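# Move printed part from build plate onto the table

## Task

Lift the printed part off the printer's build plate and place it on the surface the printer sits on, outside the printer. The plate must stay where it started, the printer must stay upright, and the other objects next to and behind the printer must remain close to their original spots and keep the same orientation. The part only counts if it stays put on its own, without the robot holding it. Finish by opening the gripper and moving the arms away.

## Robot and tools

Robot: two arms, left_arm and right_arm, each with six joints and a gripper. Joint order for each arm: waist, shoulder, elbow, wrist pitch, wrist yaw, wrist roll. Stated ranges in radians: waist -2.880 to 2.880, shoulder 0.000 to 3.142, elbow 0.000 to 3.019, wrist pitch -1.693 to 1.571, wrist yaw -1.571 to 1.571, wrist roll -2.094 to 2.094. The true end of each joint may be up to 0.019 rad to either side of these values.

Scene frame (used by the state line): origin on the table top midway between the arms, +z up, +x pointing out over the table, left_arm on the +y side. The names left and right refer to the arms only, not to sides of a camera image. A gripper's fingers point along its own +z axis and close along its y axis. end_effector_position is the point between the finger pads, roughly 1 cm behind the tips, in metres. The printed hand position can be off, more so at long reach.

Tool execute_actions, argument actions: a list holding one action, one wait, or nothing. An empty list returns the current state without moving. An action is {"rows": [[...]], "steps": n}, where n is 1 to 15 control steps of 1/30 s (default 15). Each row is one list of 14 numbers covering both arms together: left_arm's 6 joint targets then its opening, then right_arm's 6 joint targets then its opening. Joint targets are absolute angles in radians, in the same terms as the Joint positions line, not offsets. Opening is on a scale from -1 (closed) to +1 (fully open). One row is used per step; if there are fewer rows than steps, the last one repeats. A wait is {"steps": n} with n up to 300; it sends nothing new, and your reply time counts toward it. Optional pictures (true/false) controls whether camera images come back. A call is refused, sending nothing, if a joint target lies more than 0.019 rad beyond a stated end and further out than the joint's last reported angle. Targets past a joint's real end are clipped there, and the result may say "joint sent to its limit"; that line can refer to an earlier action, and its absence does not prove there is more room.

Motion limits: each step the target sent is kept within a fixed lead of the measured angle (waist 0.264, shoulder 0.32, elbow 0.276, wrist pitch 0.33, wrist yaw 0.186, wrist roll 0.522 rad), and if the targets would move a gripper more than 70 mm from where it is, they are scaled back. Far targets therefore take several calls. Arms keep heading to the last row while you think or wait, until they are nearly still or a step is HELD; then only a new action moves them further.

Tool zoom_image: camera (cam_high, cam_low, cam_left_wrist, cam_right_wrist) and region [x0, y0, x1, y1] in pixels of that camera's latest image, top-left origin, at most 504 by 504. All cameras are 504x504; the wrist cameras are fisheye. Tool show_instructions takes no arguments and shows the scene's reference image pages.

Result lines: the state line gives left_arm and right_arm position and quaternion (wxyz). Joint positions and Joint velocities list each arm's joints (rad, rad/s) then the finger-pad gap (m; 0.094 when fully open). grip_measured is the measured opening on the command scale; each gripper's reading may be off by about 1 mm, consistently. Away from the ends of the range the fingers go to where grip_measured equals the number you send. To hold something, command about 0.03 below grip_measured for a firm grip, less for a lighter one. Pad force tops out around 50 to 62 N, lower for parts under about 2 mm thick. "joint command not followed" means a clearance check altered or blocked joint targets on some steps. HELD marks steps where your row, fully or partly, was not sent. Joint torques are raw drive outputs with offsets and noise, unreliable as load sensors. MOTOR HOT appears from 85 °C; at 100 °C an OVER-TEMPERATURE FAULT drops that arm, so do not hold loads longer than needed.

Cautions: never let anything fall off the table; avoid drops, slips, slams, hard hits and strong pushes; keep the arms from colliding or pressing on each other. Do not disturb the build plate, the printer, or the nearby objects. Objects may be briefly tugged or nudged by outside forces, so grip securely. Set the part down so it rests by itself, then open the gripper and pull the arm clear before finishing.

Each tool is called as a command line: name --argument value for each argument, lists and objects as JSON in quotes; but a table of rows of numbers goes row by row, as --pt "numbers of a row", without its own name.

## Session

execute_actions --actions '[]'

show_instructions

Scene clock: 0.00 s of 4200.00 s.
left_arm: end_effector_position=(+0.5128, +0.2894, +0.5039) grip_measured=+1.000 end_effector_quat_wxyz=(+0.715, +0.011, +0.699, -0.008) | right_arm: end_effector_position=(+0.5245, -0.3087, +0.4724) grip_measured=+1.000 end_effector_quat_wxyz=(+0.694, +0.008, +0.720, -0.009)
Joint positions: left_arm=[-0.016  1.03   1.052 -0.     0.011  0.005  0.094] | right_arm=[-0.012  1.063  1.03  -0.005  0.011 -0.001  0.094]
Joint velocities: left_arm=[-0.034 -0.005  0.027 -0.022 -0.051 -0.007  0.   ] | right_arm=[ 0.005 -0.005 -0.012 -0.017  0.007  0.066  0.   ]
Joint torques (N m, as the arm reports them, + toward a larger angle): no reading

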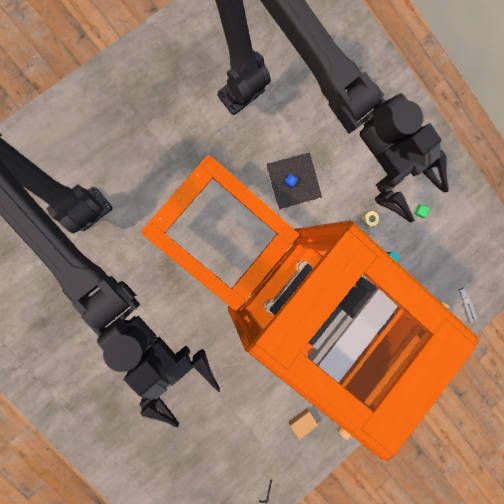

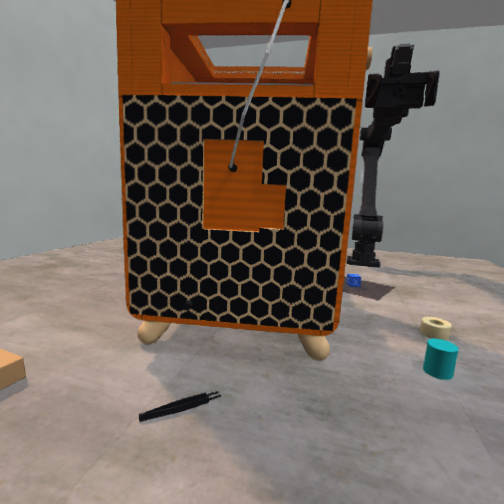

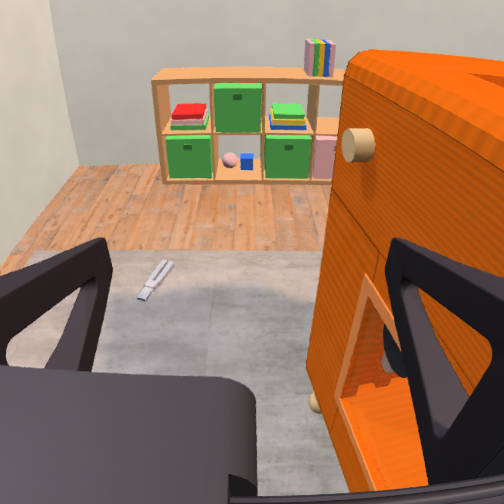

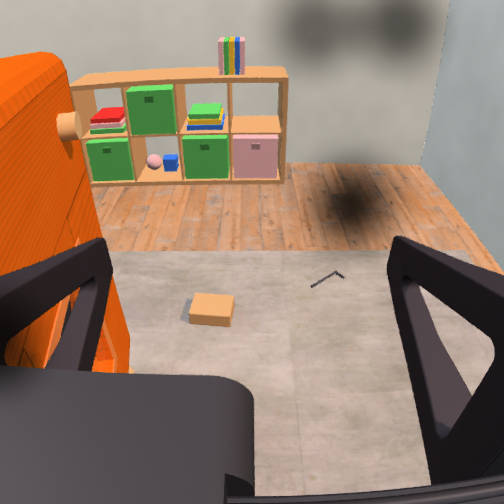

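Reference images for this scene: printer card page 4.

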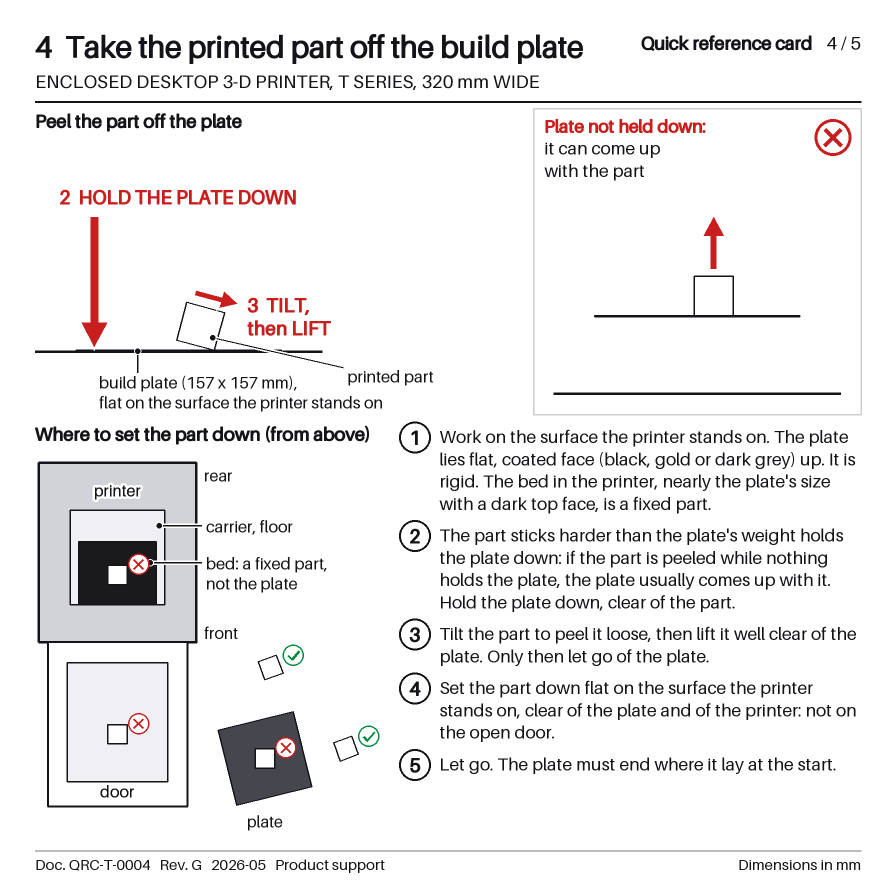

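execute_actions --actions '[{"rows":[[-0.05,1.15,0.9,-1.2,0,-0.5,0.5,0,1.06,1.03,-1.2,0,-1.1,-1]]}]' --pictures false

execute_actions --actions '[{"rows":[[-0.18,1.3,0.8,-1.05,0,-0.5,0.5,1.36,1.06,1.03,-1.2,0.75,-1.1,-1]]}]' --pictures false

execute_actions --actions '[{"rows":[[-0.18,1.37,0.75,-0.95,0,-0.5,0.5,1.36,1.4,0.95,-0.8,0.75,-1.1,-1]]}]'

Scene clock: 7.93 s of 4200.00 s.
left_arm: end_effector_position=(+0.4127, +0.2826, +0.2071) grip_measured=+0.502 end_effector_quat_wxyz=(+0.238, -0.176, +0.953, -0.056) | right_arm: end_effector_position=(+0.3594, -0.3034, +0.2482) grip_measured=-0.983 end_effector_quat_wxyz=(+0.149, -0.478, +0.861, -0.085)
Joint positions: left_arm=[-0.04   1.132  0.925 -0.868  0.004 -0.406  0.071] | right_arm=[-0.007  1.056  1.02  -1.189  0.002 -1.021  0.001]
Joint velocities: left_arm=[-0.054  0.259 -0.183 -3.158 -0.066 -0.564  0.001] | right_arm=[-0.005 -0.015 -0.012 -0.051  0.022 -0.505 -0.   ]
Joint torques (N m, as the arm reports them, + toward a larger angle): left_arm=[-1.87 -8.83  8.16  1.37 -0.18  0.04] | right_arm=[ 0.43 -5.15  9.46  1.16 -0.16 -0.02]
Steps of this call (steps 1 to 90: nothing new was sent; then 4.43 s passed at rest; steps 91 to 105: all 15 steps of this action). Readings (joint positions):
91: left_arm=[-0.017 1.031 1.050 -0.022 0.010 -0.024] | right_arm=[-0.012 1.062 1.034 -0.071 0.008 -0.086]
92: left_arm=[-0.018 1.031 1.047 -0.056 0.010 -0.058] | right_arm=[-0.011 1.056 1.037 -0.177 0.004 -0.186]
94: left_arm=[-0.020 1.036 1.030 -0.130 0.009 -0.119] | right_arm=[-0.009 1.052 1.036 -0.399 0.003 -0.384]
98: left_arm=[-0.026 1.063 0.986 -0.315 0.008 -0.232] | right_arm=[-0.007 1.056 1.033 -0.848 0.002 -0.763]
105: the state above

Scene clock: 8.43 s of 4200.00 s.
left_arm: end_effector_position=(+0.3184, +0.2390, +0.0793) grip_measured=+0.502 end_effector_quat_wxyz=(+0.004, -0.150, +0.989, -0.002) | right_arm: end_effector_position=(+0.2350, -0.0229, +0.2904) grip_measured=-0.983 end_effector_quat_wxyz=(-0.178, +0.807, -0.441, +0.350)
Joint positions: left_arm=[-0.187  1.31   0.793 -1.044  0.001 -0.488  0.071] | right_arm=[ 1.196  1.059  1.02  -1.191  0.747 -1.08   0.001]
Joint velocities: left_arm=[ 0.024 -0.034 -0.012 -0.002  0.007 -0.11   0.001] | right_arm=[ 2.369 -0.005 -0.012  0.012 -0.022  0.037  0.   ]
Joint torques (N m, as the arm reports them, + toward a larger angle): left_arm=[ -0.64 -10.7    7.67  -0.04  -0.03  -0.1 ] | right_arm=[-1.5  -5.15  9.3   0.92  0.51 -0.04]
Steps of this call (steps 1 to 15: all 15 steps of this action). Readings (joint positions):
1: left_arm=[-0.046 1.143 0.908 -0.929 0.002 -0.416] | right_arm=[0.020 1.056 1.020 -1.191 0.107 -1.032]
2: left_arm=[-0.059 1.157 0.889 -0.952 0.001 -0.425] | right_arm=[0.078 1.057 1.020 -1.191 0.216 -1.042]
4: left_arm=[-0.103 1.204 0.855 -0.993 0.001 -0.444] | right_arm=[0.244 1.058 1.020 -1.191 0.424 -1.057]
8: left_arm=[-0.188 1.303 0.803 -1.036 0.001 -0.471] | right_arm=[0.614 1.059 1.020 -1.191 0.719 -1.073]
15: the state above

Scene clock: 8.93 s of 4200.00 s.
left_arm: end_effector_position=(+0.3205, +0.2388, +0.0537) grip_measured=+0.502 end_effector_quat_wxyz=(+0.005, -0.152, +0.988, -0.002) | right_arm: end_effector_position=(+0.2026, +0.0957, +0.1402) grip_measured=-0.984 end_effector_quat_wxyz=(-0.171, +0.852, -0.356, +0.343)
Joint positions: left_arm=[-0.186  1.358  0.759 -0.961  0.001 -0.492  0.071] | right_arm=[ 1.365  1.442  0.946 -0.81   0.75  -1.09   0.001]
Joint velocities: left_arm=[-0.005 -0.005  0.012 -0.007 -0.007 -0.022 -0.001] | right_arm=[-0.024 -0.112 -0.007  0.002 -0.022 -0.007 -0.001]
Joint torques (N m, as the arm reports them, + toward a larger angle): left_arm=[-0.06 -9.31  6.26  0.58 -0.04 -0.01] | right_arm=[ -0.69 -12.71   7.91   1.58   0.45   0.02]
Steps of this call (steps 1 to 15: all 15 steps of this action). Readings (joint positions):
1: left_arm=[-0.187 1.312 0.789 -1.027 0.001 -0.489] | right_arm=[1.264 1.067 1.016 -1.167 0.745 -1.081]
2: left_arm=[-0.186 1.316 0.782 -1.000 0.001 -0.489] | right_arm=[1.309 1.083 1.015 -1.123 0.744 -1.081]
4: left_arm=[-0.186 1.334 0.772 -0.972 0.001 -0.490] | right_arm=[1.351 1.144 1.011 -1.030 0.744 -1.081]
8: left_arm=[-0.186 1.357 0.760 -0.962 0.001 -0.491] | right_arm=[1.363 1.315 0.986 -0.869 0.747 -1.082]
15: the state above

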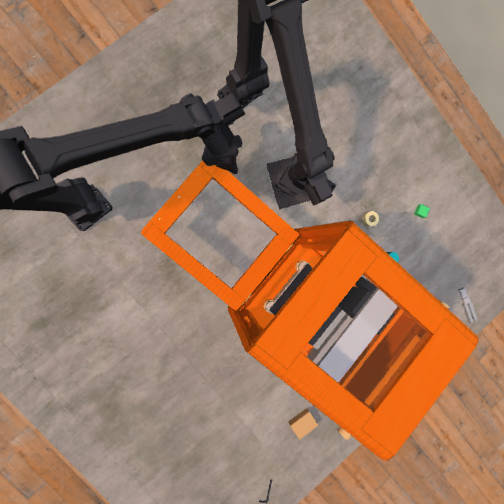

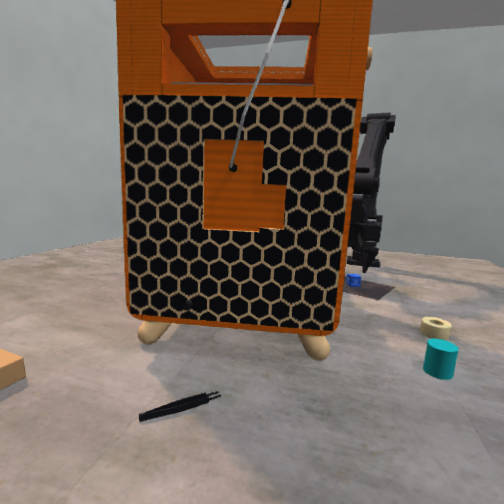

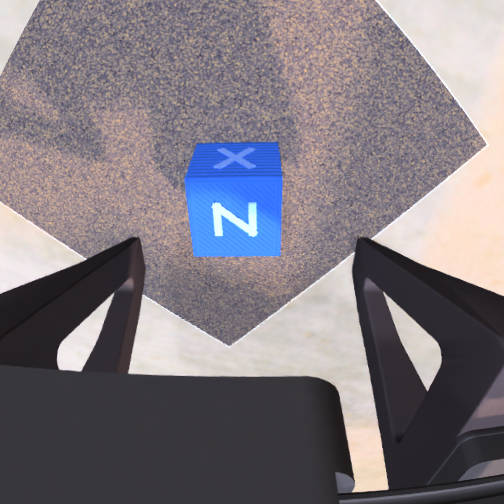

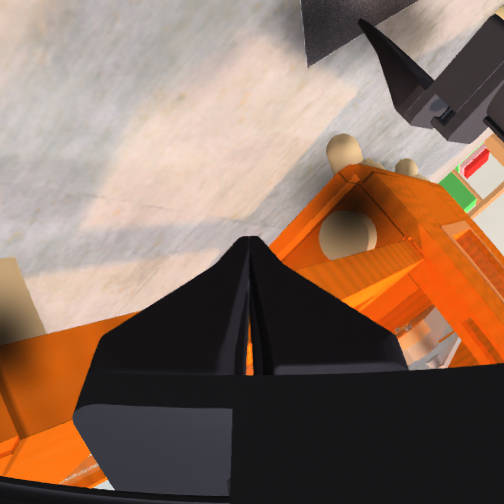

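execute_actions --actions '[{"rows":[[-0.165,1.44,0.71,-0.855,0,-0.49,0.3,1.3,1.62,1.2,-0.75,0.55,-0.8,-1]]}]' --pictures false

execute_actions --actions '[{"rows":[[-0.165,1.44,0.71,-0.855,0,-0.49,0,1.3,1.8,1.27,-0.66,0.55,-0.8,-1]]}]' --pictures false

execute_actions --actions '[{"rows":[[-0.165,1.44,0.71,-0.855,0,-0.49,-0.2,1.28,1.89,1.27,-0.58,0.55,-0.8,-1]]}]'

Scene clock: 18.13 s of 4200.00 s.
left_arm: end_effector_position=(+0.3188, +0.2445, +0.0188) grip_measured=+0.302 end_effector_quat_wxyz=(-0.003, -0.160, +0.987, +0.000) | right_arm: end_effector_position=(+0.2294, +0.1853, +0.1248) grip_measured=-0.984 end_effector_quat_wxyz=(-0.226, +0.804, -0.503, +0.221)
Joint positions: left_arm=[-0.17   1.432  0.718 -0.863  0.001 -0.492  0.061] | right_arm=[ 1.299  1.632  1.163 -0.752  0.551 -0.825  0.001]
Joint velocities: left_arm=[-0.005 -0.015  0.002 -0.007 -0.007  0.037 -0.   ] | right_arm=[-0.024  0.005  0.002  0.012 -0.007  0.081 -0.001]
Joint torques (N m, as the arm reports them, + toward a larger angle): left_arm=[-0.46 -9.3   5.67  0.43  0.    0.04] | right_arm=[ -0.09 -14.15  10.58   1.43   0.28   0.29]
Steps of this call (steps 1 to 30: the robot went on to your last target; steps 31 to 90: nothing new was sent; then 5.70 s passed at rest; steps 91 to 105: all 15 steps of this action). Readings (joint positions):
91: left_arm=[-0.185 1.362 0.753 -0.940 0.001 -0.492] | right_arm=[1.360 1.433 0.957 -0.810 0.685 -1.060]
92: left_arm=[-0.183 1.370 0.747 -0.909 0.001 -0.492] | right_arm=[1.352 1.455 0.984 -0.808 0.628 -1.026]
94: left_arm=[-0.177 1.398 0.735 -0.877 0.001 -0.492] | right_arm=[1.334 1.526 1.062 -0.792 0.569 -0.961]
98: left_arm=[-0.170 1.432 0.718 -0.867 0.001 -0.492] | right_arm=[1.304 1.627 1.163 -0.752 0.552 -0.871]
105: the state above

Scene clock: 18.63 s of 4200.00 s.
left_arm: end_effector_position=(+0.3188, +0.2445, +0.0188) grip_measured=+0.002 end_effector_quat_wxyz=(-0.003, -0.160, +0.987, +0.000) | right_arm: end_effector_position=(+0.2402, +0.2244, +0.0600) grip_measured=-0.984 end_effector_quat_wxyz=(-0.213, +0.806, -0.505, +0.224)
Joint positions: left_arm=[-0.17   1.432  0.718 -0.863  0.001 -0.492  0.047] | right_arm=[ 1.299  1.823  1.238 -0.667  0.551 -0.814  0.001]
Joint velocities: left_arm=[-0.015 -0.015  0.007  0.017  0.007 -0.007 -0.   ] | right_arm=[-0.005 -0.005 -0.007 -0.007 -0.037  0.037  0.   ]
Joint torques (N m, as the arm reports them, + toward a larger angle): left_arm=[ -0.5  -10.09   5.7    0.47  -0.07   0.06] | right_arm=[ -0.56 -17.69   9.77   1.49   0.35   0.29]
Steps of this call (steps 1 to 15: all 15 steps of this action). Readings (joint positions):
1: left_arm=[-0.170 1.432 0.718 -0.863 0.001 -0.492] | right_arm=[1.299 1.642 1.168 -0.741 0.552 -0.823]
2: left_arm=[-0.170 1.432 0.718 -0.863 0.001 -0.492] | right_arm=[1.299 1.663 1.186 -0.720 0.552 -0.821]
4: left_arm=[-0.170 1.432 0.718 -0.863 0.001 -0.492] | right_arm=[1.299 1.725 1.225 -0.685 0.552 -0.818]
8: left_arm=[-0.170 1.432 0.718 -0.863 0.001 -0.492] | right_arm=[1.299 1.808 1.238 -0.667 0.551 -0.815]
15: the state above

Scene clock: 19.13 s of 4200.00 s.
left_arm: end_effector_position=(+0.3188, +0.2445, +0.0188) grip_measured=-0.197 end_effector_quat_wxyz=(-0.003, -0.160, +0.987, +0.000) | right_arm: end_effector_position=(+0.2501, +0.2304, +0.0293) grip_measured=-0.984 end_effector_quat_wxyz=(-0.215, +0.801, -0.512, +0.224)
Joint positions: left_arm=[-0.17   1.432  0.718 -0.863  0.001 -0.492  0.038] | right_arm=[ 1.285  1.888  1.239 -0.595  0.551 -0.813  0.001]
Joint velocities: left_arm=[ 0.005 -0.015 -0.002  0.002  0.037 -0.007  0.002] | right_arm=[-0.005 -0.005 -0.017 -0.002  0.037  0.037  0.001]
Joint torques (N m, as the arm reports them, + toward a larger angle): left_arm=[ 0.24 -9.67  5.57  0.4  -0.05  0.08] | right_arm=[ -0.57 -15.97   9.54   1.95   0.32   0.3 ]
Steps of this call (steps 1 to 15: all 15 steps of this action). Readings (joint positions):
1: left_arm=[-0.170 1.432 0.718 -0.863 0.001 -0.492] | right_arm=[1.298 1.827 1.238 -0.654 0.551 -0.814]
2: left_arm=[-0.170 1.432 0.718 -0.863 0.001 -0.492] | right_arm=[1.297 1.833 1.239 -0.631 0.551 -0.813]
4: left_arm=[-0.170 1.432 0.718 -0.863 0.001 -0.492] | right_arm=[1.293 1.849 1.239 -0.603 0.551 -0.813]
8: left_arm=[-0.170 1.432 0.718 -0.863 0.001 -0.492] | right_arm=[1.286 1.880 1.239 -0.597 0.551 -0.813]
15: the state above

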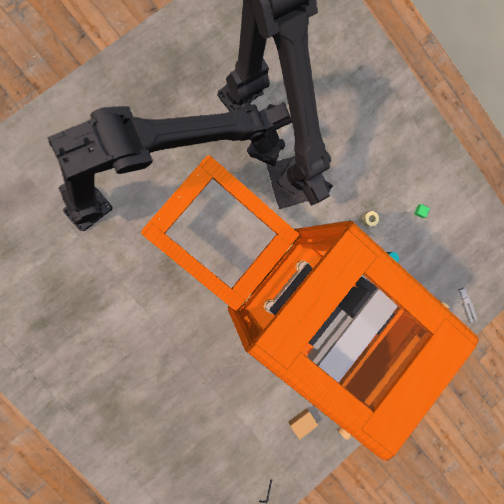

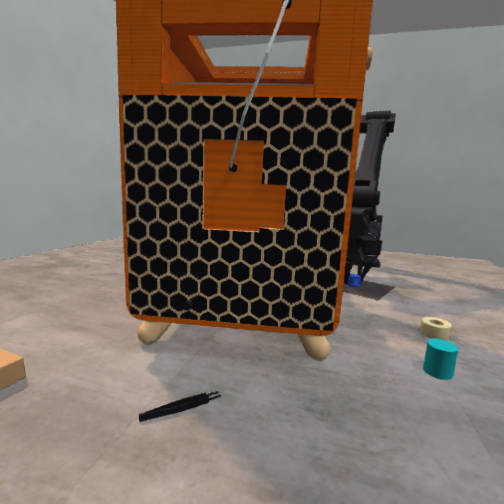

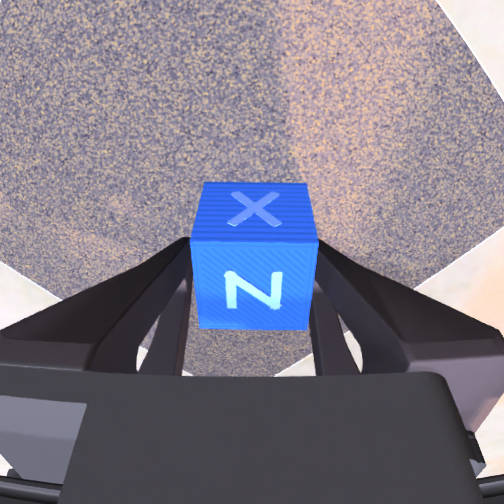

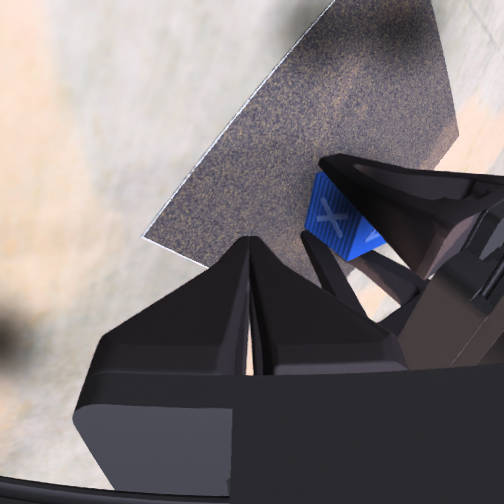

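execute_actions --actions '[{"rows":[[-0.18,1.44,0.71,-0.855,0,-0.49,-0.2,1.28,1.945,1.26,-0.58,0.62,-1.0,-1]]}]' --pictures false

execute_actions --actions '[{"rows":[[-0.18,1.44,0.71,-0.855,0,-0.49,-0.45,1.28,2.08,1.2,-0.61,0.58,-1.0,-1]]}]'

execute_actions --actions '[{"rows":[[-0.155,1.475,0.782,-0.93,0.03,-0.49,-0.45,1.28,2.08,1.2,-0.61,0.58,-1.0,-1]]}]' --pictures false

execute_actions --actions '[{"rows":[[-0.137,1.505,0.825,-0.99,0.06,-0.49,-0.45,1.28,2.08,1.2,-0.61,0.58,-1.0,-1]]}]'

Scene clock: 29.77 s of 4200.00 s.
left_arm: end_effector_position=(+0.3187, +0.2438, +0.0188) grip_measured=-0.197 end_effector_quat_wxyz=(-0.003, -0.159, +0.987, +0.000) | right_arm: end_effector_position=(+0.2581, +0.2205, +0.0067) grip_measured=-0.984 end_effector_quat_wxyz=(-0.176, +0.837, -0.439, +0.278)
Joint positions: left_arm=[-0.172  1.432  0.718 -0.863  0.001 -0.492  0.038] | right_arm=[ 1.283  1.94   1.239 -0.592  0.617 -0.981  0.001]
Joint velocities: left_arm=[-0.005  0.005 -0.017  0.012 -0.022 -0.007  0.   ] | right_arm=[-0.005 -0.005 -0.017 -0.022 -0.022 -0.095  0.   ]
Joint torques (N m, as the arm reports them, + toward a larger angle): left_arm=[-1.2  -9.89  5.66  0.37 -0.02  0.09] | right_arm=[ -0.79 -15.75   8.5    1.74   0.48  -0.03]
Steps of this call (steps 1 to 15: the robot went on to your last target; steps 16 to 90: nothing new was sent; then 7.13 s passed at rest; steps 91 to 105: all 15 steps of this action). Readings (joint positions):
91: left_arm=[-0.170 1.432 0.718 -0.863 0.001 -0.492] | right_arm=[1.285 1.891 1.239 -0.595 0.585 -0.842]
92: left_arm=[-0.170 1.432 0.718 -0.863 0.001 -0.492] | right_arm=[1.285 1.895 1.239 -0.592 0.606 -0.871]
94: left_arm=[-0.172 1.432 0.718 -0.863 0.001 -0.492] | right_arm=[1.283 1.907 1.239 -0.592 0.617 -0.913]
98: left_arm=[-0.172 1.432 0.718 -0.863 0.001 -0.492] | right_arm=[1.283 1.933 1.239 -0.592 0.617 -0.957]
105: the state above

Scene clock: 30.27 s of 4200.00 s.
left_arm: end_effector_position=(+0.3189, +0.2437, +0.0188) grip_measured=-0.398 end_effector_quat_wxyz=(-0.003, -0.159, +0.987, +0.000) | right_arm: end_effector_position=(+0.2553, +0.2193, -0.0017) grip_measured=-0.985 end_effector_quat_wxyz=(-0.169, +0.840, -0.435, +0.277)
Joint positions: left_arm=[-0.172  1.432  0.718 -0.862  0.002 -0.492  0.028] | right_arm=[ 1.287  1.954  1.237 -0.591  0.615 -0.982  0.001]
Joint velocities: left_arm=[-0.024 -0.005  0.007  0.002 -0.051 -0.095  0.001] | right_arm=[-0.015 -0.005 -0.017 -0.002 -0.037 -0.066  0.   ]
Joint torques (N m, as the arm reports them, + toward a larger angle): left_arm=[-1.05 -9.89  5.66  0.39 -0.08  0.08] | right_arm=[-0.87 -8.82  4.49  0.47 -0.9  -0.04]
Steps of this call (steps 1 to 15: all 15 steps of this action). Readings (joint positions):
1: left_arm=[-0.172 1.432 0.718 -0.863 0.002 -0.492] | right_arm=[1.283 1.946 1.237 -0.592 0.605 -0.981]
2: left_arm=[-0.172 1.432 0.718 -0.863 0.002 -0.492] | right_arm=[1.284 1.953 1.237 -0.591 0.609 -0.982]
4: left_arm=[-0.172 1.432 0.718 -0.862 0.002 -0.492] | right_arm=[1.287 1.954 1.237 -0.591 0.615 -0.982]
8: left_arm=[-0.172 1.432 0.718 -0.862 0.002 -0.492] | right_arm=[1.287 1.954 1.237 -0.591 0.615 -0.982]
15: the state above

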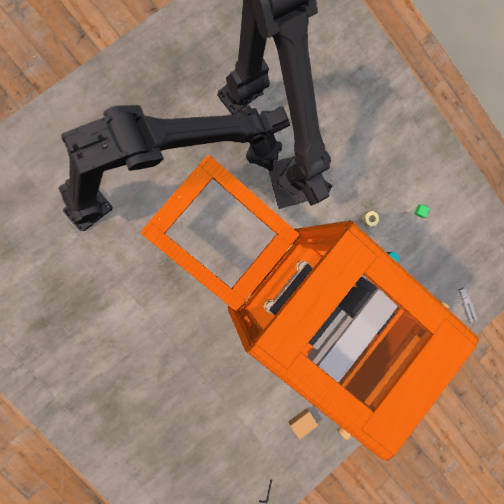

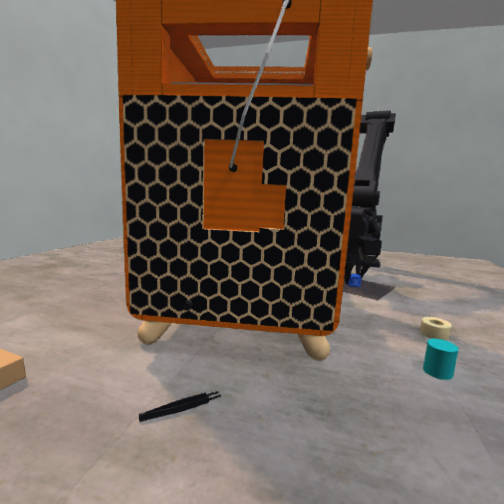

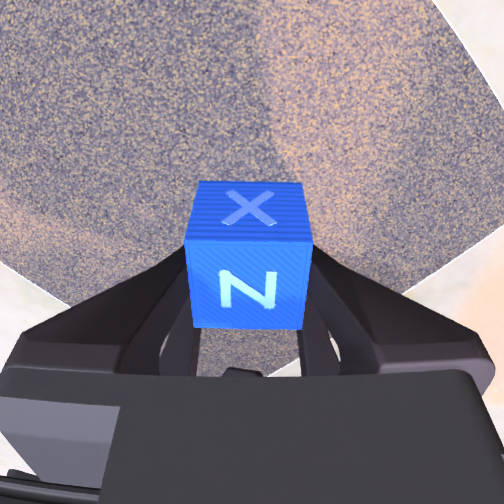

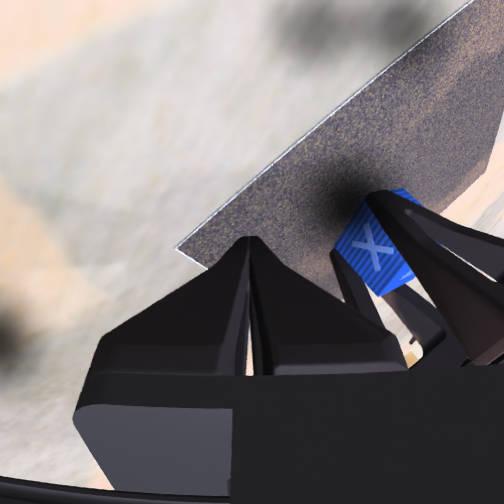

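Scene clock: 30.77 s of 4200.00 s.
left_arm: end_effector_position=(+0.3177, +0.2437, +0.0196) grip_measured=-0.398 end_effector_quat_wxyz=(-0.028, -0.165, +0.986, -0.004) | right_arm: end_effector_position=(+0.2553, +0.2193, -0.0017) grip_measured=-0.985 end_effector_quat_wxyz=(-0.169, +0.840, -0.435, +0.277)
Joint positions: left_arm=[-0.161  1.455  0.744 -0.909  0.025 -0.492  0.028] | right_arm=[ 1.287  1.954  1.237 -0.591  0.615 -0.982  0.001]
Joint velocities: left_arm=[-0.015 -0.015  0.012 -0.017 -0.007 -0.022 -0.001] | right_arm=[-0.005 -0.024  0.022 -0.002  0.007 -0.051 -0.001]
Joint torques (N m, as the arm reports them, + toward a larger angle): left_arm=[-0.24 -9.05  8.91 -0.73  0.3   0.07] | right_arm=[-0.78 -8.47  4.43  0.56 -0.89 -0.04]
Steps of this call (steps 1 to 15: all 15 steps of this action). Readings (joint positions):
1: left_arm=[-0.171 1.434 0.721 -0.872 0.011 -0.492] | right_arm=[1.287 1.954 1.237 -0.591 0.615 -0.982]
2: left_arm=[-0.168 1.440 0.728 -0.885 0.017 -0.492] | right_arm=[1.287 1.954 1.237 -0.591 0.615 -0.982]
4: left_arm=[-0.162 1.452 0.739 -0.902 0.024 -0.492] | right_arm=[1.287 1.954 1.237 -0.591 0.615 -0.982]
8: left_arm=[-0.161 1.455 0.744 -0.909 0.025 -0.492] | right_arm=[1.287 1.954 1.237 -0.591 0.615 -0.982]
15: the state above

Scene clock: 31.27 s of 4200.00 s.
left_arm: end_effector_position=(+0.3169, +0.2438, +0.0212) grip_measured=-0.398 end_effector_quat_wxyz=(-0.061, -0.174, +0.983, -0.010) | right_arm: end_effector_position=(+0.2553, +0.2193, -0.0017) grip_measured=-0.985 end_effector_quat_wxyz=(-0.169, +0.840, -0.435, +0.277)
Joint positions: left_arm=[-0.143  1.489  0.781 -0.974  0.058 -0.492  0.028] | right_arm=[ 1.287  1.954  1.237 -0.591  0.615 -0.982  0.001]
Joint velocities: left_arm=[ 0.005 -0.005 -0.007  0.002  0.022  0.022 -0.   ] | right_arm=[-0.015 -0.005  0.007 -0.022  0.022  0.051 -0.001]
Joint torques (N m, as the arm reports them, + toward a larger angle): left_arm=[ 0.06 -9.7   9.12 -0.62  0.18  0.09] | right_arm=[-0.6  -8.74  4.34  0.47 -0.89 -0.06]
Steps of this call (steps 1 to 15: all 15 steps of this action). Readings (joint positions):
1: left_arm=[-0.158 1.459 0.749 -0.922 0.038 -0.492] | right_arm=[1.287 1.954 1.237 -0.591 0.615 -0.982]
2: left_arm=[-0.154 1.466 0.759 -0.939 0.046 -0.492] | right_arm=[1.287 1.954 1.237 -0.591 0.615 -0.982]
4: left_arm=[-0.146 1.484 0.774 -0.963 0.055 -0.492] | right_arm=[1.287 1.954 1.237 -0.591 0.615 -0.982]
8: left_arm=[-0.143 1.489 0.781 -0.974 0.058 -0.492] | right_arm=[1.287 1.954 1.237 -0.591 0.615 -0.982]
15: the state above

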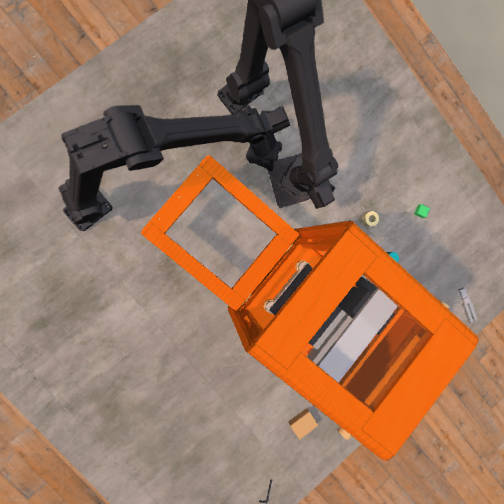

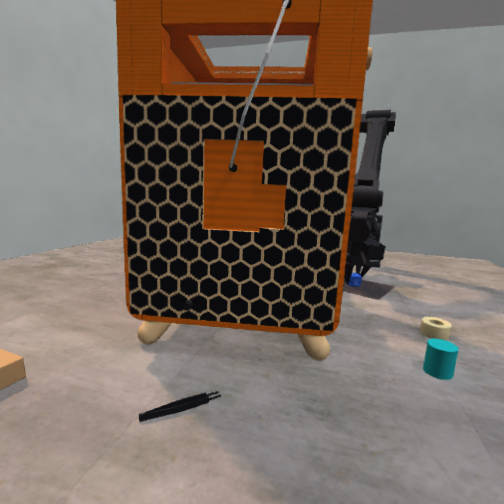

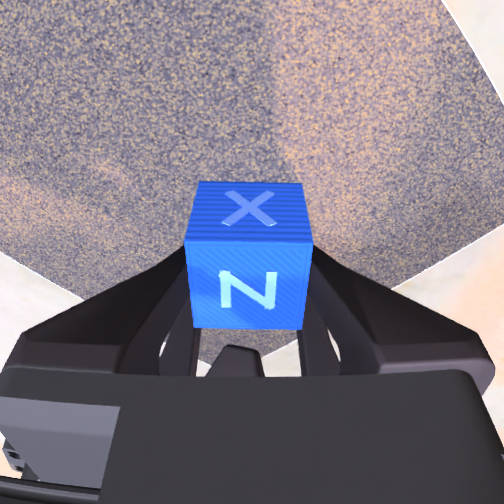

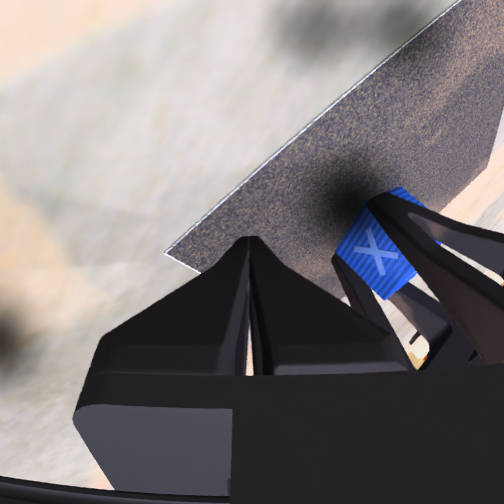

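Plate slid back a few mm; bias forward.

execute_actions --actions '[{"rows":[[-0.116,1.54,0.885,-1.035,0.09,-0.5,-0.45,1.28,2.08,1.2,-0.61,0.58,-1.0,-1]]}]' --pictures false

execute_actions --actions '[{"rows":[[-0.10,1.565,0.925,-1.09,0.115,-0.51,-0.45,1.28,2.08,1.2,-0.61,0.58,-1.0,-1]]}]' --pictures false

execute_actions --actions '[{"rows":[[-0.10,1.50,0.945,-1.14,0.115,-0.51,-0.45,1.28,2.08,1.2,-0.61,0.58,-1.0,-1]]}]'

Scene clock: 45.23 s of 4200.00 s.
left_arm: end_effector_position=(+0.3191, +0.2432, +0.0232) grip_measured=-0.398 end_effector_quat_wxyz=(-0.093, -0.185, +0.978, -0.018) | right_arm: end_effector_position=(+0.2556, +0.2193, -0.0017) grip_measured=-0.985 end_effector_quat_wxyz=(-0.169, +0.839, -0.436, +0.278)
Joint positions: left_arm=[-0.126  1.526  0.824 -1.034  0.091 -0.492  0.028] | right_arm=[ 1.286  1.954  1.237 -0.591  0.615 -0.982  0.001]
Joint velocities: left_arm=[-0.005 -0.015 -0.017 -0.002 -0.081 -0.066 -0.   ] | right_arm=[-0.005  0.005 -0.002 -0.002 -0.051 -0.007 -0.   ]
Joint torques (N m, as the arm reports them, + toward a larger angle): left_arm=[  0.36 -10.6   10.31  -0.18   0.01  -0.01] | right_arm=[-0.66 -8.49  4.36  0.48 -0.91 -0.06]
Steps of this call (steps 1 to 15: the robot went on to your last target; steps 16 to 90: nothing new was sent; then 10.47 s passed at rest; steps 91 to 105: all 15 steps of this action). Readings (joint positions):
91: left_arm=[-0.141 1.492 0.788 -0.984 0.069 -0.492] | right_arm=[1.287 1.954 1.237 -0.591 0.615 -0.982]
92: left_arm=[-0.136 1.501 0.800 -1.001 0.079 -0.492] | right_arm=[1.287 1.954 1.237 -0.591 0.615 -0.982]
94: left_arm=[-0.129 1.520 0.816 -1.023 0.088 -0.492] | right_arm=[1.286 1.954 1.237 -0.591 0.615 -0.982]
98: left_arm=[-0.126 1.526 0.824 -1.034 0.091 -0.492] | right_arm=[1.286 1.954 1.237 -0.591 0.615 -0.982]
105: the state above

Scene clock: 45.73 s of 4200.00 s.
left_arm: end_effector_position=(+0.3211, +0.2447, +0.0254) grip_measured=-0.398 end_effector_quat_wxyz=(-0.118, -0.200, +0.972, -0.023) | right_arm: end_effector_position=(+0.2556, +0.2193, -0.0016) grip_measured=-0.985 end_effector_quat_wxyz=(-0.169, +0.839, -0.436, +0.278)
Joint positions: left_arm=[-0.109  1.557  0.858 -1.085  0.115 -0.501  0.028] | right_arm=[ 1.286  1.954  1.237 -0.591  0.615 -0.982  0.001]
Joint velocities: left_arm=[-0.015 -0.005 -0.017 -0.007  0.037  0.007  0.001] | right_arm=[-0.005 -0.005 -0.012 -0.017 -0.037 -0.007 -0.001]
Joint torques (N m, as the arm reports them, + toward a larger angle): left_arm=[  0.09 -11.8   10.7   -0.42   0.12  -0.03] | right_arm=[-0.62 -8.6   4.42  0.5  -0.93 -0.01]
Steps of this call (steps 1 to 15: all 15 steps of this action). Readings (joint positions):
1: left_arm=[-0.124 1.529 0.828 -1.044 0.100 -0.493] | right_arm=[1.286 1.954 1.237 -0.591 0.615 -0.982]
2: left_arm=[-0.121 1.535 0.839 -1.059 0.107 -0.494] | right_arm=[1.286 1.954 1.237 -0.591 0.615 -0.982]
4: left_arm=[-0.114 1.548 0.854 -1.079 0.114 -0.497] | right_arm=[1.286 1.954 1.237 -0.591 0.615 -0.982]
8: left_arm=[-0.109 1.557 0.858 -1.084 0.115 -0.500] | right_arm=[1.286 1.954 1.237 -0.591 0.615 -0.982]
15: the state above

Scene clock: 46.23 s of 4200.00 s.
left_arm: end_effector_position=(+0.3389, +0.2429, +0.0577) grip_measured=-0.398 end_effector_quat_wxyz=(-0.090, -0.199, +0.975, -0.032) | right_arm: end_effector_position=(+0.2556, +0.2194, -0.0018) grip_measured=-0.985 end_effector_quat_wxyz=(-0.169, +0.839, -0.436, +0.278)
Joint positions: left_arm=[-0.108  1.502  0.909 -1.131  0.115 -0.502  0.028] | right_arm=[ 1.286  1.954  1.237 -0.59   0.615 -0.982  0.001]
Joint velocities: left_arm=[-0.005  0.015  0.007 -0.007  0.007  0.051 -0.001] | right_arm=[-0.015  0.005  0.007  0.017  0.022 -0.051  0.   ]
Joint torques (N m, as the arm reports them, + toward a larger angle): left_arm=[  0.17 -13.07   9.1   -0.43   0.14  -0.04] | right_arm=[-0.48 -8.57  4.37  0.44 -0.92 -0.04]
Steps of this call (steps 1 to 15: all 15 steps of this action). Readings (joint positions):
1: left_arm=[-0.109 1.555 0.861 -1.094 0.115 -0.501] | right_arm=[1.286 1.954 1.237 -0.591 0.615 -0.982]
2: left_arm=[-0.109 1.552 0.866 -1.107 0.115 -0.501] | right_arm=[1.286 1.954 1.237 -0.591 0.615 -0.982]
4: left_arm=[-0.109 1.542 0.873 -1.122 0.115 -0.501] | right_arm=[1.286 1.954 1.237 -0.591 0.617 -0.982]
8: left_arm=[-0.108 1.514 0.896 -1.130 0.115 -0.502] | right_arm=[1.286 1.954 1.237 -0.590 0.615 -0.982]
15: the state above

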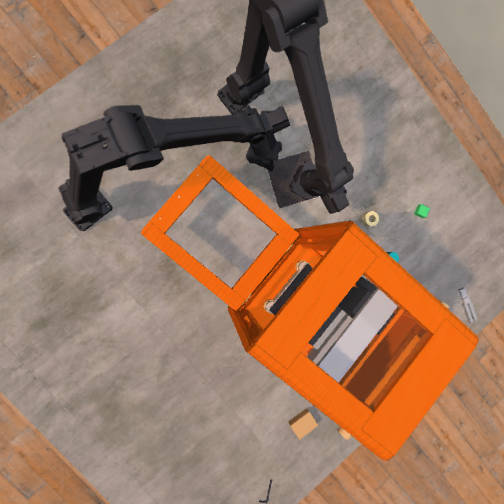

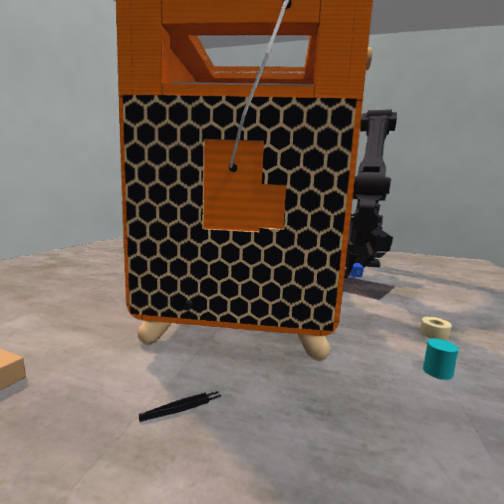

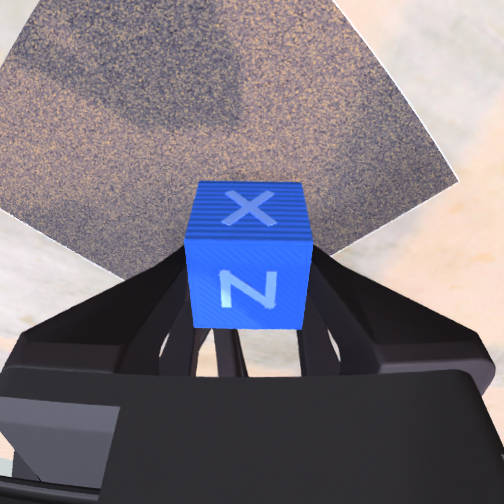

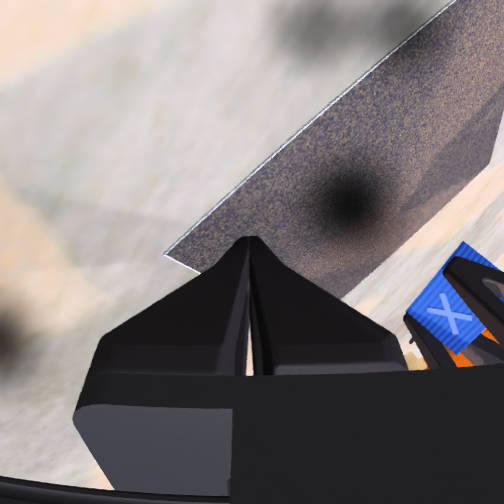

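execute_actions --actions '[{"rows":[[0.15,1.5,0.935,-0.97,0,-0.51,-0.45,1.28,2.08,1.2,-0.61,0.58,-1.0,-1]],"steps":10}]' --pictures false

execute_actions --actions '[{"rows":[[0.42,1.55,0.935,-0.92,0,-0.51,-0.45,1.285,1.85,1.25,-0.59,0.62,-1.0,-1]]}]' --pictures false

execute_actions --actions '[{"rows":[[0.42,1.6,0.935,-0.88,0,-0.51,-0.45,1.285,1.7,1.25,-0.59,0.62,-1.0,-1]],"steps":12}]' --pictures false

execute_actions --actions '[{"rows":[[0.42,1.63,0.935,-0.875,0,-0.51,-0.45,1.285,1.7,1.25,-0.59,0.62,-1.0,-1]],"steps":12}]' --pictures false

execute_actions --actions '[{"rows":[[0.42,1.61,0.935,-0.875,0,-0.51,0.5,1.285,1.7,1.25,-0.59,0.62,-1.0,-1]],"steps":10}]' --pictures false

execute_actions --actions '[{"rows":[[0.42,1.4,0.935,-0.95,0,-0.51,0.5,1.285,1.7,1.25,-0.59,0.62,-1.0,-1]]}]'

Scene clock: 59.17 s of 4200.00 s.
left_arm: end_effector_position=(+0.3725, +0.3754, +0.0539) grip_measured=-0.398 end_effector_quat_wxyz=(-0.000, -0.345, +0.939, +0.001) | right_arm: end_effector_position=(+0.2556, +0.2194, -0.0018) grip_measured=-0.985 end_effector_quat_wxyz=(-0.169, +0.839, -0.436, +0.278)
Joint positions: left_arm=[ 0.2    1.502  0.909 -0.98  -0.003 -0.505  0.028] | right_arm=[ 1.286  1.954  1.237 -0.59   0.615 -0.982  0.001]
Joint velocities: left_arm=[ 0.005  0.005 -0.002  0.002  0.007 -0.007  0.   ] | right_arm=[-0.024 -0.015  0.002 -0.002 -0.022 -0.066  0.001]
Joint torques (N m, as the arm reports them, + toward a larger angle): left_arm=[ -4.07 -13.06   8.65   0.48   0.19   0.  ] | right_arm=[-0.5  -8.9   4.42  0.49 -0.91 -0.04]
Steps of this call (steps 1 to 15: the robot went on to your last target; steps 16 to 90: nothing new was sent; then 9.60 s passed at rest; steps 91 to 100: all 10 steps of this action). Readings (joint positions):
91: left_arm=[-0.099 1.502 0.909 -1.114 0.085 -0.502] | right_arm=[1.286 1.954 1.237 -0.590 0.615 -0.982]
92: left_arm=[-0.075 1.502 0.909 -1.086 0.057 -0.502] | right_arm=[1.286 1.954 1.237 -0.590 0.615 -0.982]
94: left_arm=[0.009 1.502 0.909 -1.029 0.022 -0.502] | right_arm=[1.286 1.954 1.237 -0.590 0.615 -0.982]
98: left_arm=[0.177 1.502 0.909 -0.980 -0.002 -0.503] | right_arm=[1.286 1.954 1.237 -0.590 0.615 -0.982]
100: the state above

Scene clock: 59.67 s of 4200.00 s.
left_arm: end_effector_position=(+0.3552, +0.4615, +0.0431) grip_measured=-0.398 end_effector_quat_wxyz=(+0.010, -0.449, +0.893, +0.001) | right_arm: end_effector_position=(+0.2585, +0.2276, +0.0468) grip_measured=-0.985 end_effector_quat_wxyz=(-0.208, +0.829, -0.442, +0.272)
Joint positions: left_arm=[ 0.427  1.532  0.909 -0.929 -0.002 -0.505  0.028] | right_arm=[ 1.286  1.866  1.236 -0.591  0.619 -0.987  0.001]
Joint velocities: left_arm=[-0.19  -0.005 -0.012 -0.012 -0.007 -0.007 -0.001] | right_arm=[-0.005 -0.005 -0.012  0.017 -0.051  0.007 -0.001]
Joint torques (N m, as the arm reports them, + toward a larger angle): left_arm=[ -0.53 -12.09   8.52   0.43   0.09   0.02] | right_arm=[ -0.17 -17.07   8.36   1.38   0.42  -0.02]
Steps of this call (steps 1 to 15: all 15 steps of this action). Readings (joint positions):
1: left_arm=[0.212 1.502 0.909 -0.972 0.004 -0.505] | right_arm=[1.286 1.944 1.239 -0.589 0.619 -0.983]
2: left_arm=[0.236 1.505 0.909 -0.961 0.006 -0.505] | right_arm=[1.286 1.938 1.236 -0.591 0.619 -0.984]
4: left_arm=[0.321 1.513 0.909 -0.939 0.005 -0.505] | right_arm=[1.286 1.919 1.236 -0.591 0.619 -0.985]
8: left_arm=[0.457 1.530 0.909 -0.929 -0.002 -0.505] | right_arm=[1.286 1.878 1.236 -0.591 0.619 -0.986]
15: the state above

Scene clock: 60.07 s of 4200.00 s.
left_arm: end_effector_position=(+0.3605, +0.4598, +0.0231) grip_measured=-0.398 end_effector_quat_wxyz=(+0.002, -0.445, +0.895, +0.001) | right_arm: end_effector_position=(+0.2600, +0.2326, +0.1416) grip_measured=-0.985 end_effector_quat_wxyz=(-0.285, +0.803, -0.458, +0.255)
Joint positions: left_arm=[ 0.417  1.586  0.909 -0.89  -0.002 -0.505  0.028] | right_arm=[ 1.286  1.695  1.234 -0.591  0.619 -0.987  0.001]
Joint velocities: left_arm=[-0.005 -0.005 -0.002 -0.007  0.022  0.081 -0.001] | right_arm=[-0.024 -0.132 -0.007  0.017  0.022  0.051 -0.002]
Joint torques (N m, as the arm reports them, + toward a larger angle): left_arm=[  0.   -12.79   8.61   0.56   0.14   0.02] | right_arm=[ -0.36 -13.89   9.39   1.58   0.4    0.01]
Steps of this call (steps 1 to 12: all 12 steps of this action). Readings (joint positions):
1: left_arm=[0.421 1.535 0.909 -0.922 -0.002 -0.505] | right_arm=[1.286 1.860 1.236 -0.591 0.619 -0.987]
2: left_arm=[0.418 1.541 0.909 -0.910 -0.002 -0.505] | right_arm=[1.286 1.852 1.234 -0.591 0.619 -0.987]
4: left_arm=[0.417 1.560 0.909 -0.895 -0.002 -0.505] | right_arm=[1.286 1.824 1.234 -0.591 0.619 -0.987]
8: left_arm=[0.417 1.585 0.909 -0.891 -0.002 -0.505] | right_arm=[1.286 1.743 1.234 -0.591 0.619 -0.987]
12: the state above

Scene clock: 60.47 s of 4200.00 s.
left_arm: end_effector_position=(+0.3611, +0.4600, +0.0198) grip_measured=-0.398 end_effector_quat_wxyz=(+0.000, -0.445, +0.895, +0.001) | right_arm: end_effector_position=(+0.2600, +0.2326, +0.1423) grip_measured=-0.985 end_effector_quat_wxyz=(-0.285, +0.803, -0.458, +0.255)
Joint positions: left_arm=[ 0.417  1.596  0.91  -0.885 -0.002 -0.505  0.028] | right_arm=[ 1.286  1.694  1.234 -0.591  0.619 -0.987  0.001]
Joint velocities: left_arm=[-0.005 -0.005  0.002 -0.007 -0.007  0.022 -0.001] | right_arm=[ 0.005 -0.005  0.012 -0.012  0.051 -0.007 -0.002]
Joint torques (N m, as the arm reports them, + toward a larger angle): left_arm=[ -0.08 -10.41   8.16   0.43   0.1    0.01] | right_arm=[ -0.59 -14.07   9.33   1.76   0.4    0.01]
Steps of this call (steps 1 to 12: all 12 steps of this action). Readings (joint positions):
1: left_arm=[0.417 1.588 0.909 -0.890 -0.002 -0.505] | right_arm=[1.286 1.693 1.234 -0.591 0.619 -0.987]
2: left_arm=[0.417 1.591 0.909 -0.888 -0.002 -0.505] | right_arm=[1.286 1.693 1.234 -0.591 0.619 -0.987]
4: left_arm=[0.417 1.596 0.910 -0.885 -0.002 -0.505] | right_arm=[1.286 1.694 1.234 -0.591 0.619 -0.987]
8: left_arm=[0.417 1.596 0.910 -0.885 -0.002 -0.505] | right_arm=[1.286 1.694 1.234 -0.591 0.619 -0.987]
12: the state above

Scene clock: 60.80 s of 4200.00 s.
left_arm: end_effector_position=(+0.3612, +0.4607, +0.0198) grip_measured=+0.497 end_effector_quat_wxyz=(+0.001, -0.446, +0.895, +0.001) | right_arm: end_effector_position=(+0.2600, +0.2326, +0.1423) grip_measured=-0.985 end_effector_quat_wxyz=(-0.285, +0.803, -0.458, +0.255)
Joint positions: left_arm=[ 0.419  1.596  0.91  -0.883 -0.003 -0.505  0.07 ] | right_arm=[ 1.286  1.694  1.234 -0.591  0.619 -0.988  0.001]
Joint velocities: left_arm=[ 0.005 -0.005  0.017 -0.012 -0.051 -0.022 -0.001] | right_arm=[-0.034 -0.005 -0.002  0.012  0.007 -0.037  0.   ]
Joint torques (N m, as the arm reports them, + toward a larger angle): left_arm=[ -0.36 -12.74   8.19   0.43   0.2    0.01] | right_arm=[ -0.5  -13.95   9.29   1.69   0.4   -0.01]
Steps of this call (steps 1 to 10: all 10 steps of this action). Readings (joint positions):
1: left_arm=[0.417 1.596 0.910 -0.884 -0.002 -0.505] | right_arm=[1.286 1.694 1.234 -0.591 0.619 -0.988]
2: left_arm=[0.417 1.596 0.910 -0.884 -0.003 -0.505] | right_arm=[1.286 1.694 1.234 -0.591 0.619 -0.988]
4: left_arm=[0.418 1.596 0.910 -0.883 -0.003 -0.505] | right_arm=[1.286 1.694 1.234 -0.591 0.619 -0.988]
8: left_arm=[0.419 1.596 0.910 -0.883 -0.003 -0.505] | right_arm=[1.286 1.694 1.234 -0.591 0.619 -0.988]
10: the state above

Scene clock: 61.30 s of 4200.00 s.
left_arm: end_effector_position=(+0.3631, +0.4616, +0.1017) grip_measured=+0.498 end_effector_quat_wxyz=(+0.083, -0.444, +0.892, -0.002) | right_arm: end_effector_position=(+0.2600, +0.2326, +0.1423) grip_measured=-0.985 end_effector_quat_wxyz=(-0.285, +0.803, -0.458, +0.255)
Joint positions: left_arm=[ 0.419  1.376  0.912 -0.941 -0.003 -0.505  0.07 ] | right_arm=[ 1.286  1.694  1.234 -0.591  0.619 -0.988  0.001]
Joint velocities: left_arm=[ 0.005  0.103 -0.017 -0.022  0.022 -0.037  0.002] | right_arm=[-0.005 -0.015 -0.002  0.007  0.022  0.007  0.   ]
Joint torques (N m, as the arm reports them, + toward a larger angle): left_arm=[-0.47 -9.96  9.38  0.19  0.15  0.02] | right_arm=[ -0.39 -14.01   9.31   1.67   0.41   0.01]
Steps of this call (steps 1 to 15: all 15 steps of this action). Readings (joint positions):
1: left_arm=[0.419 1.583 0.910 -0.891 -0.003 -0.505] | right_arm=[1.286 1.694 1.234 -0.591 0.619 -0.988]
2: left_arm=[0.419 1.561 0.908 -0.909 -0.003 -0.505] | right_arm=[1.286 1.694 1.234 -0.591 0.619 -0.988]
4: left_arm=[0.419 1.489 0.908 -0.932 -0.003 -0.505] | right_arm=[1.286 1.694 1.234 -0.591 0.619 -0.988]
8: left_arm=[0.419 1.368 0.911 -0.938 -0.003 -0.505] | right_arm=[1.286 1.694 1.234 -0.591 0.619 -0.988]
15: the state above

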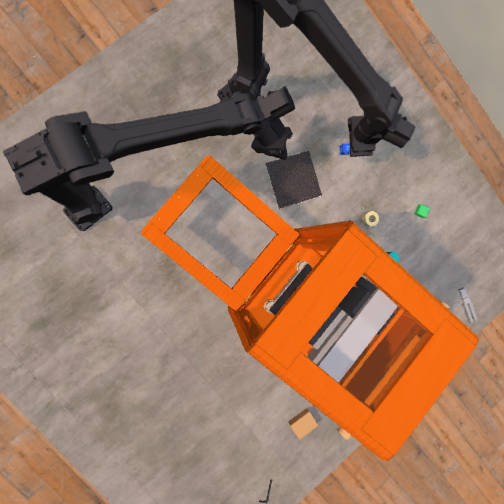

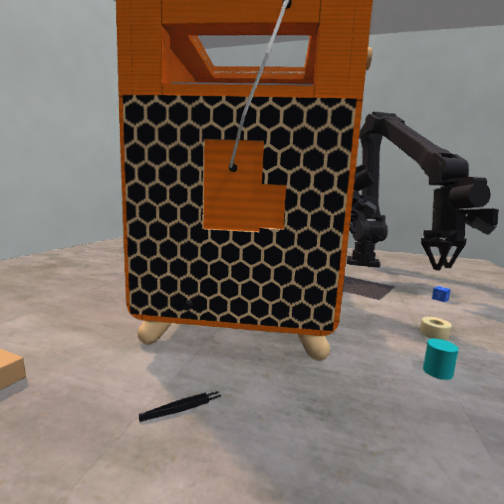

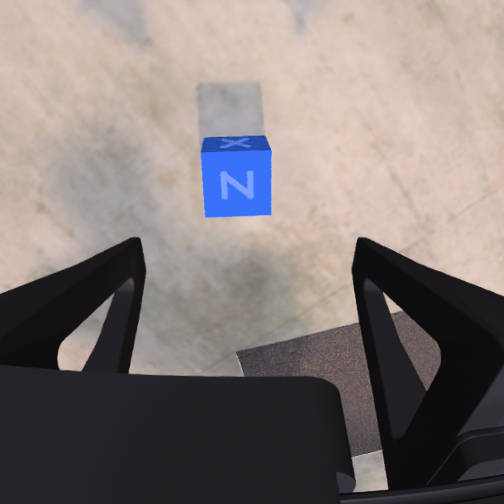

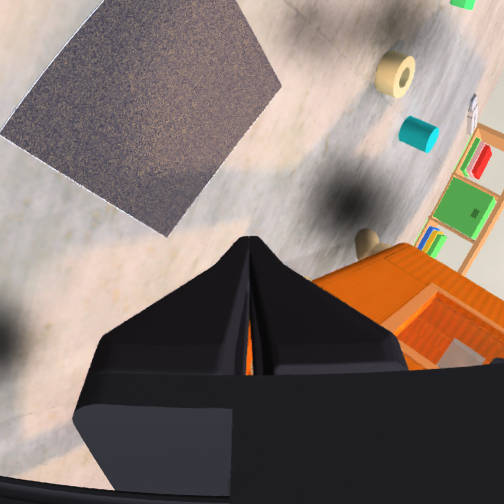

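finished_scene --scene 2

The scene is finished: the task was done.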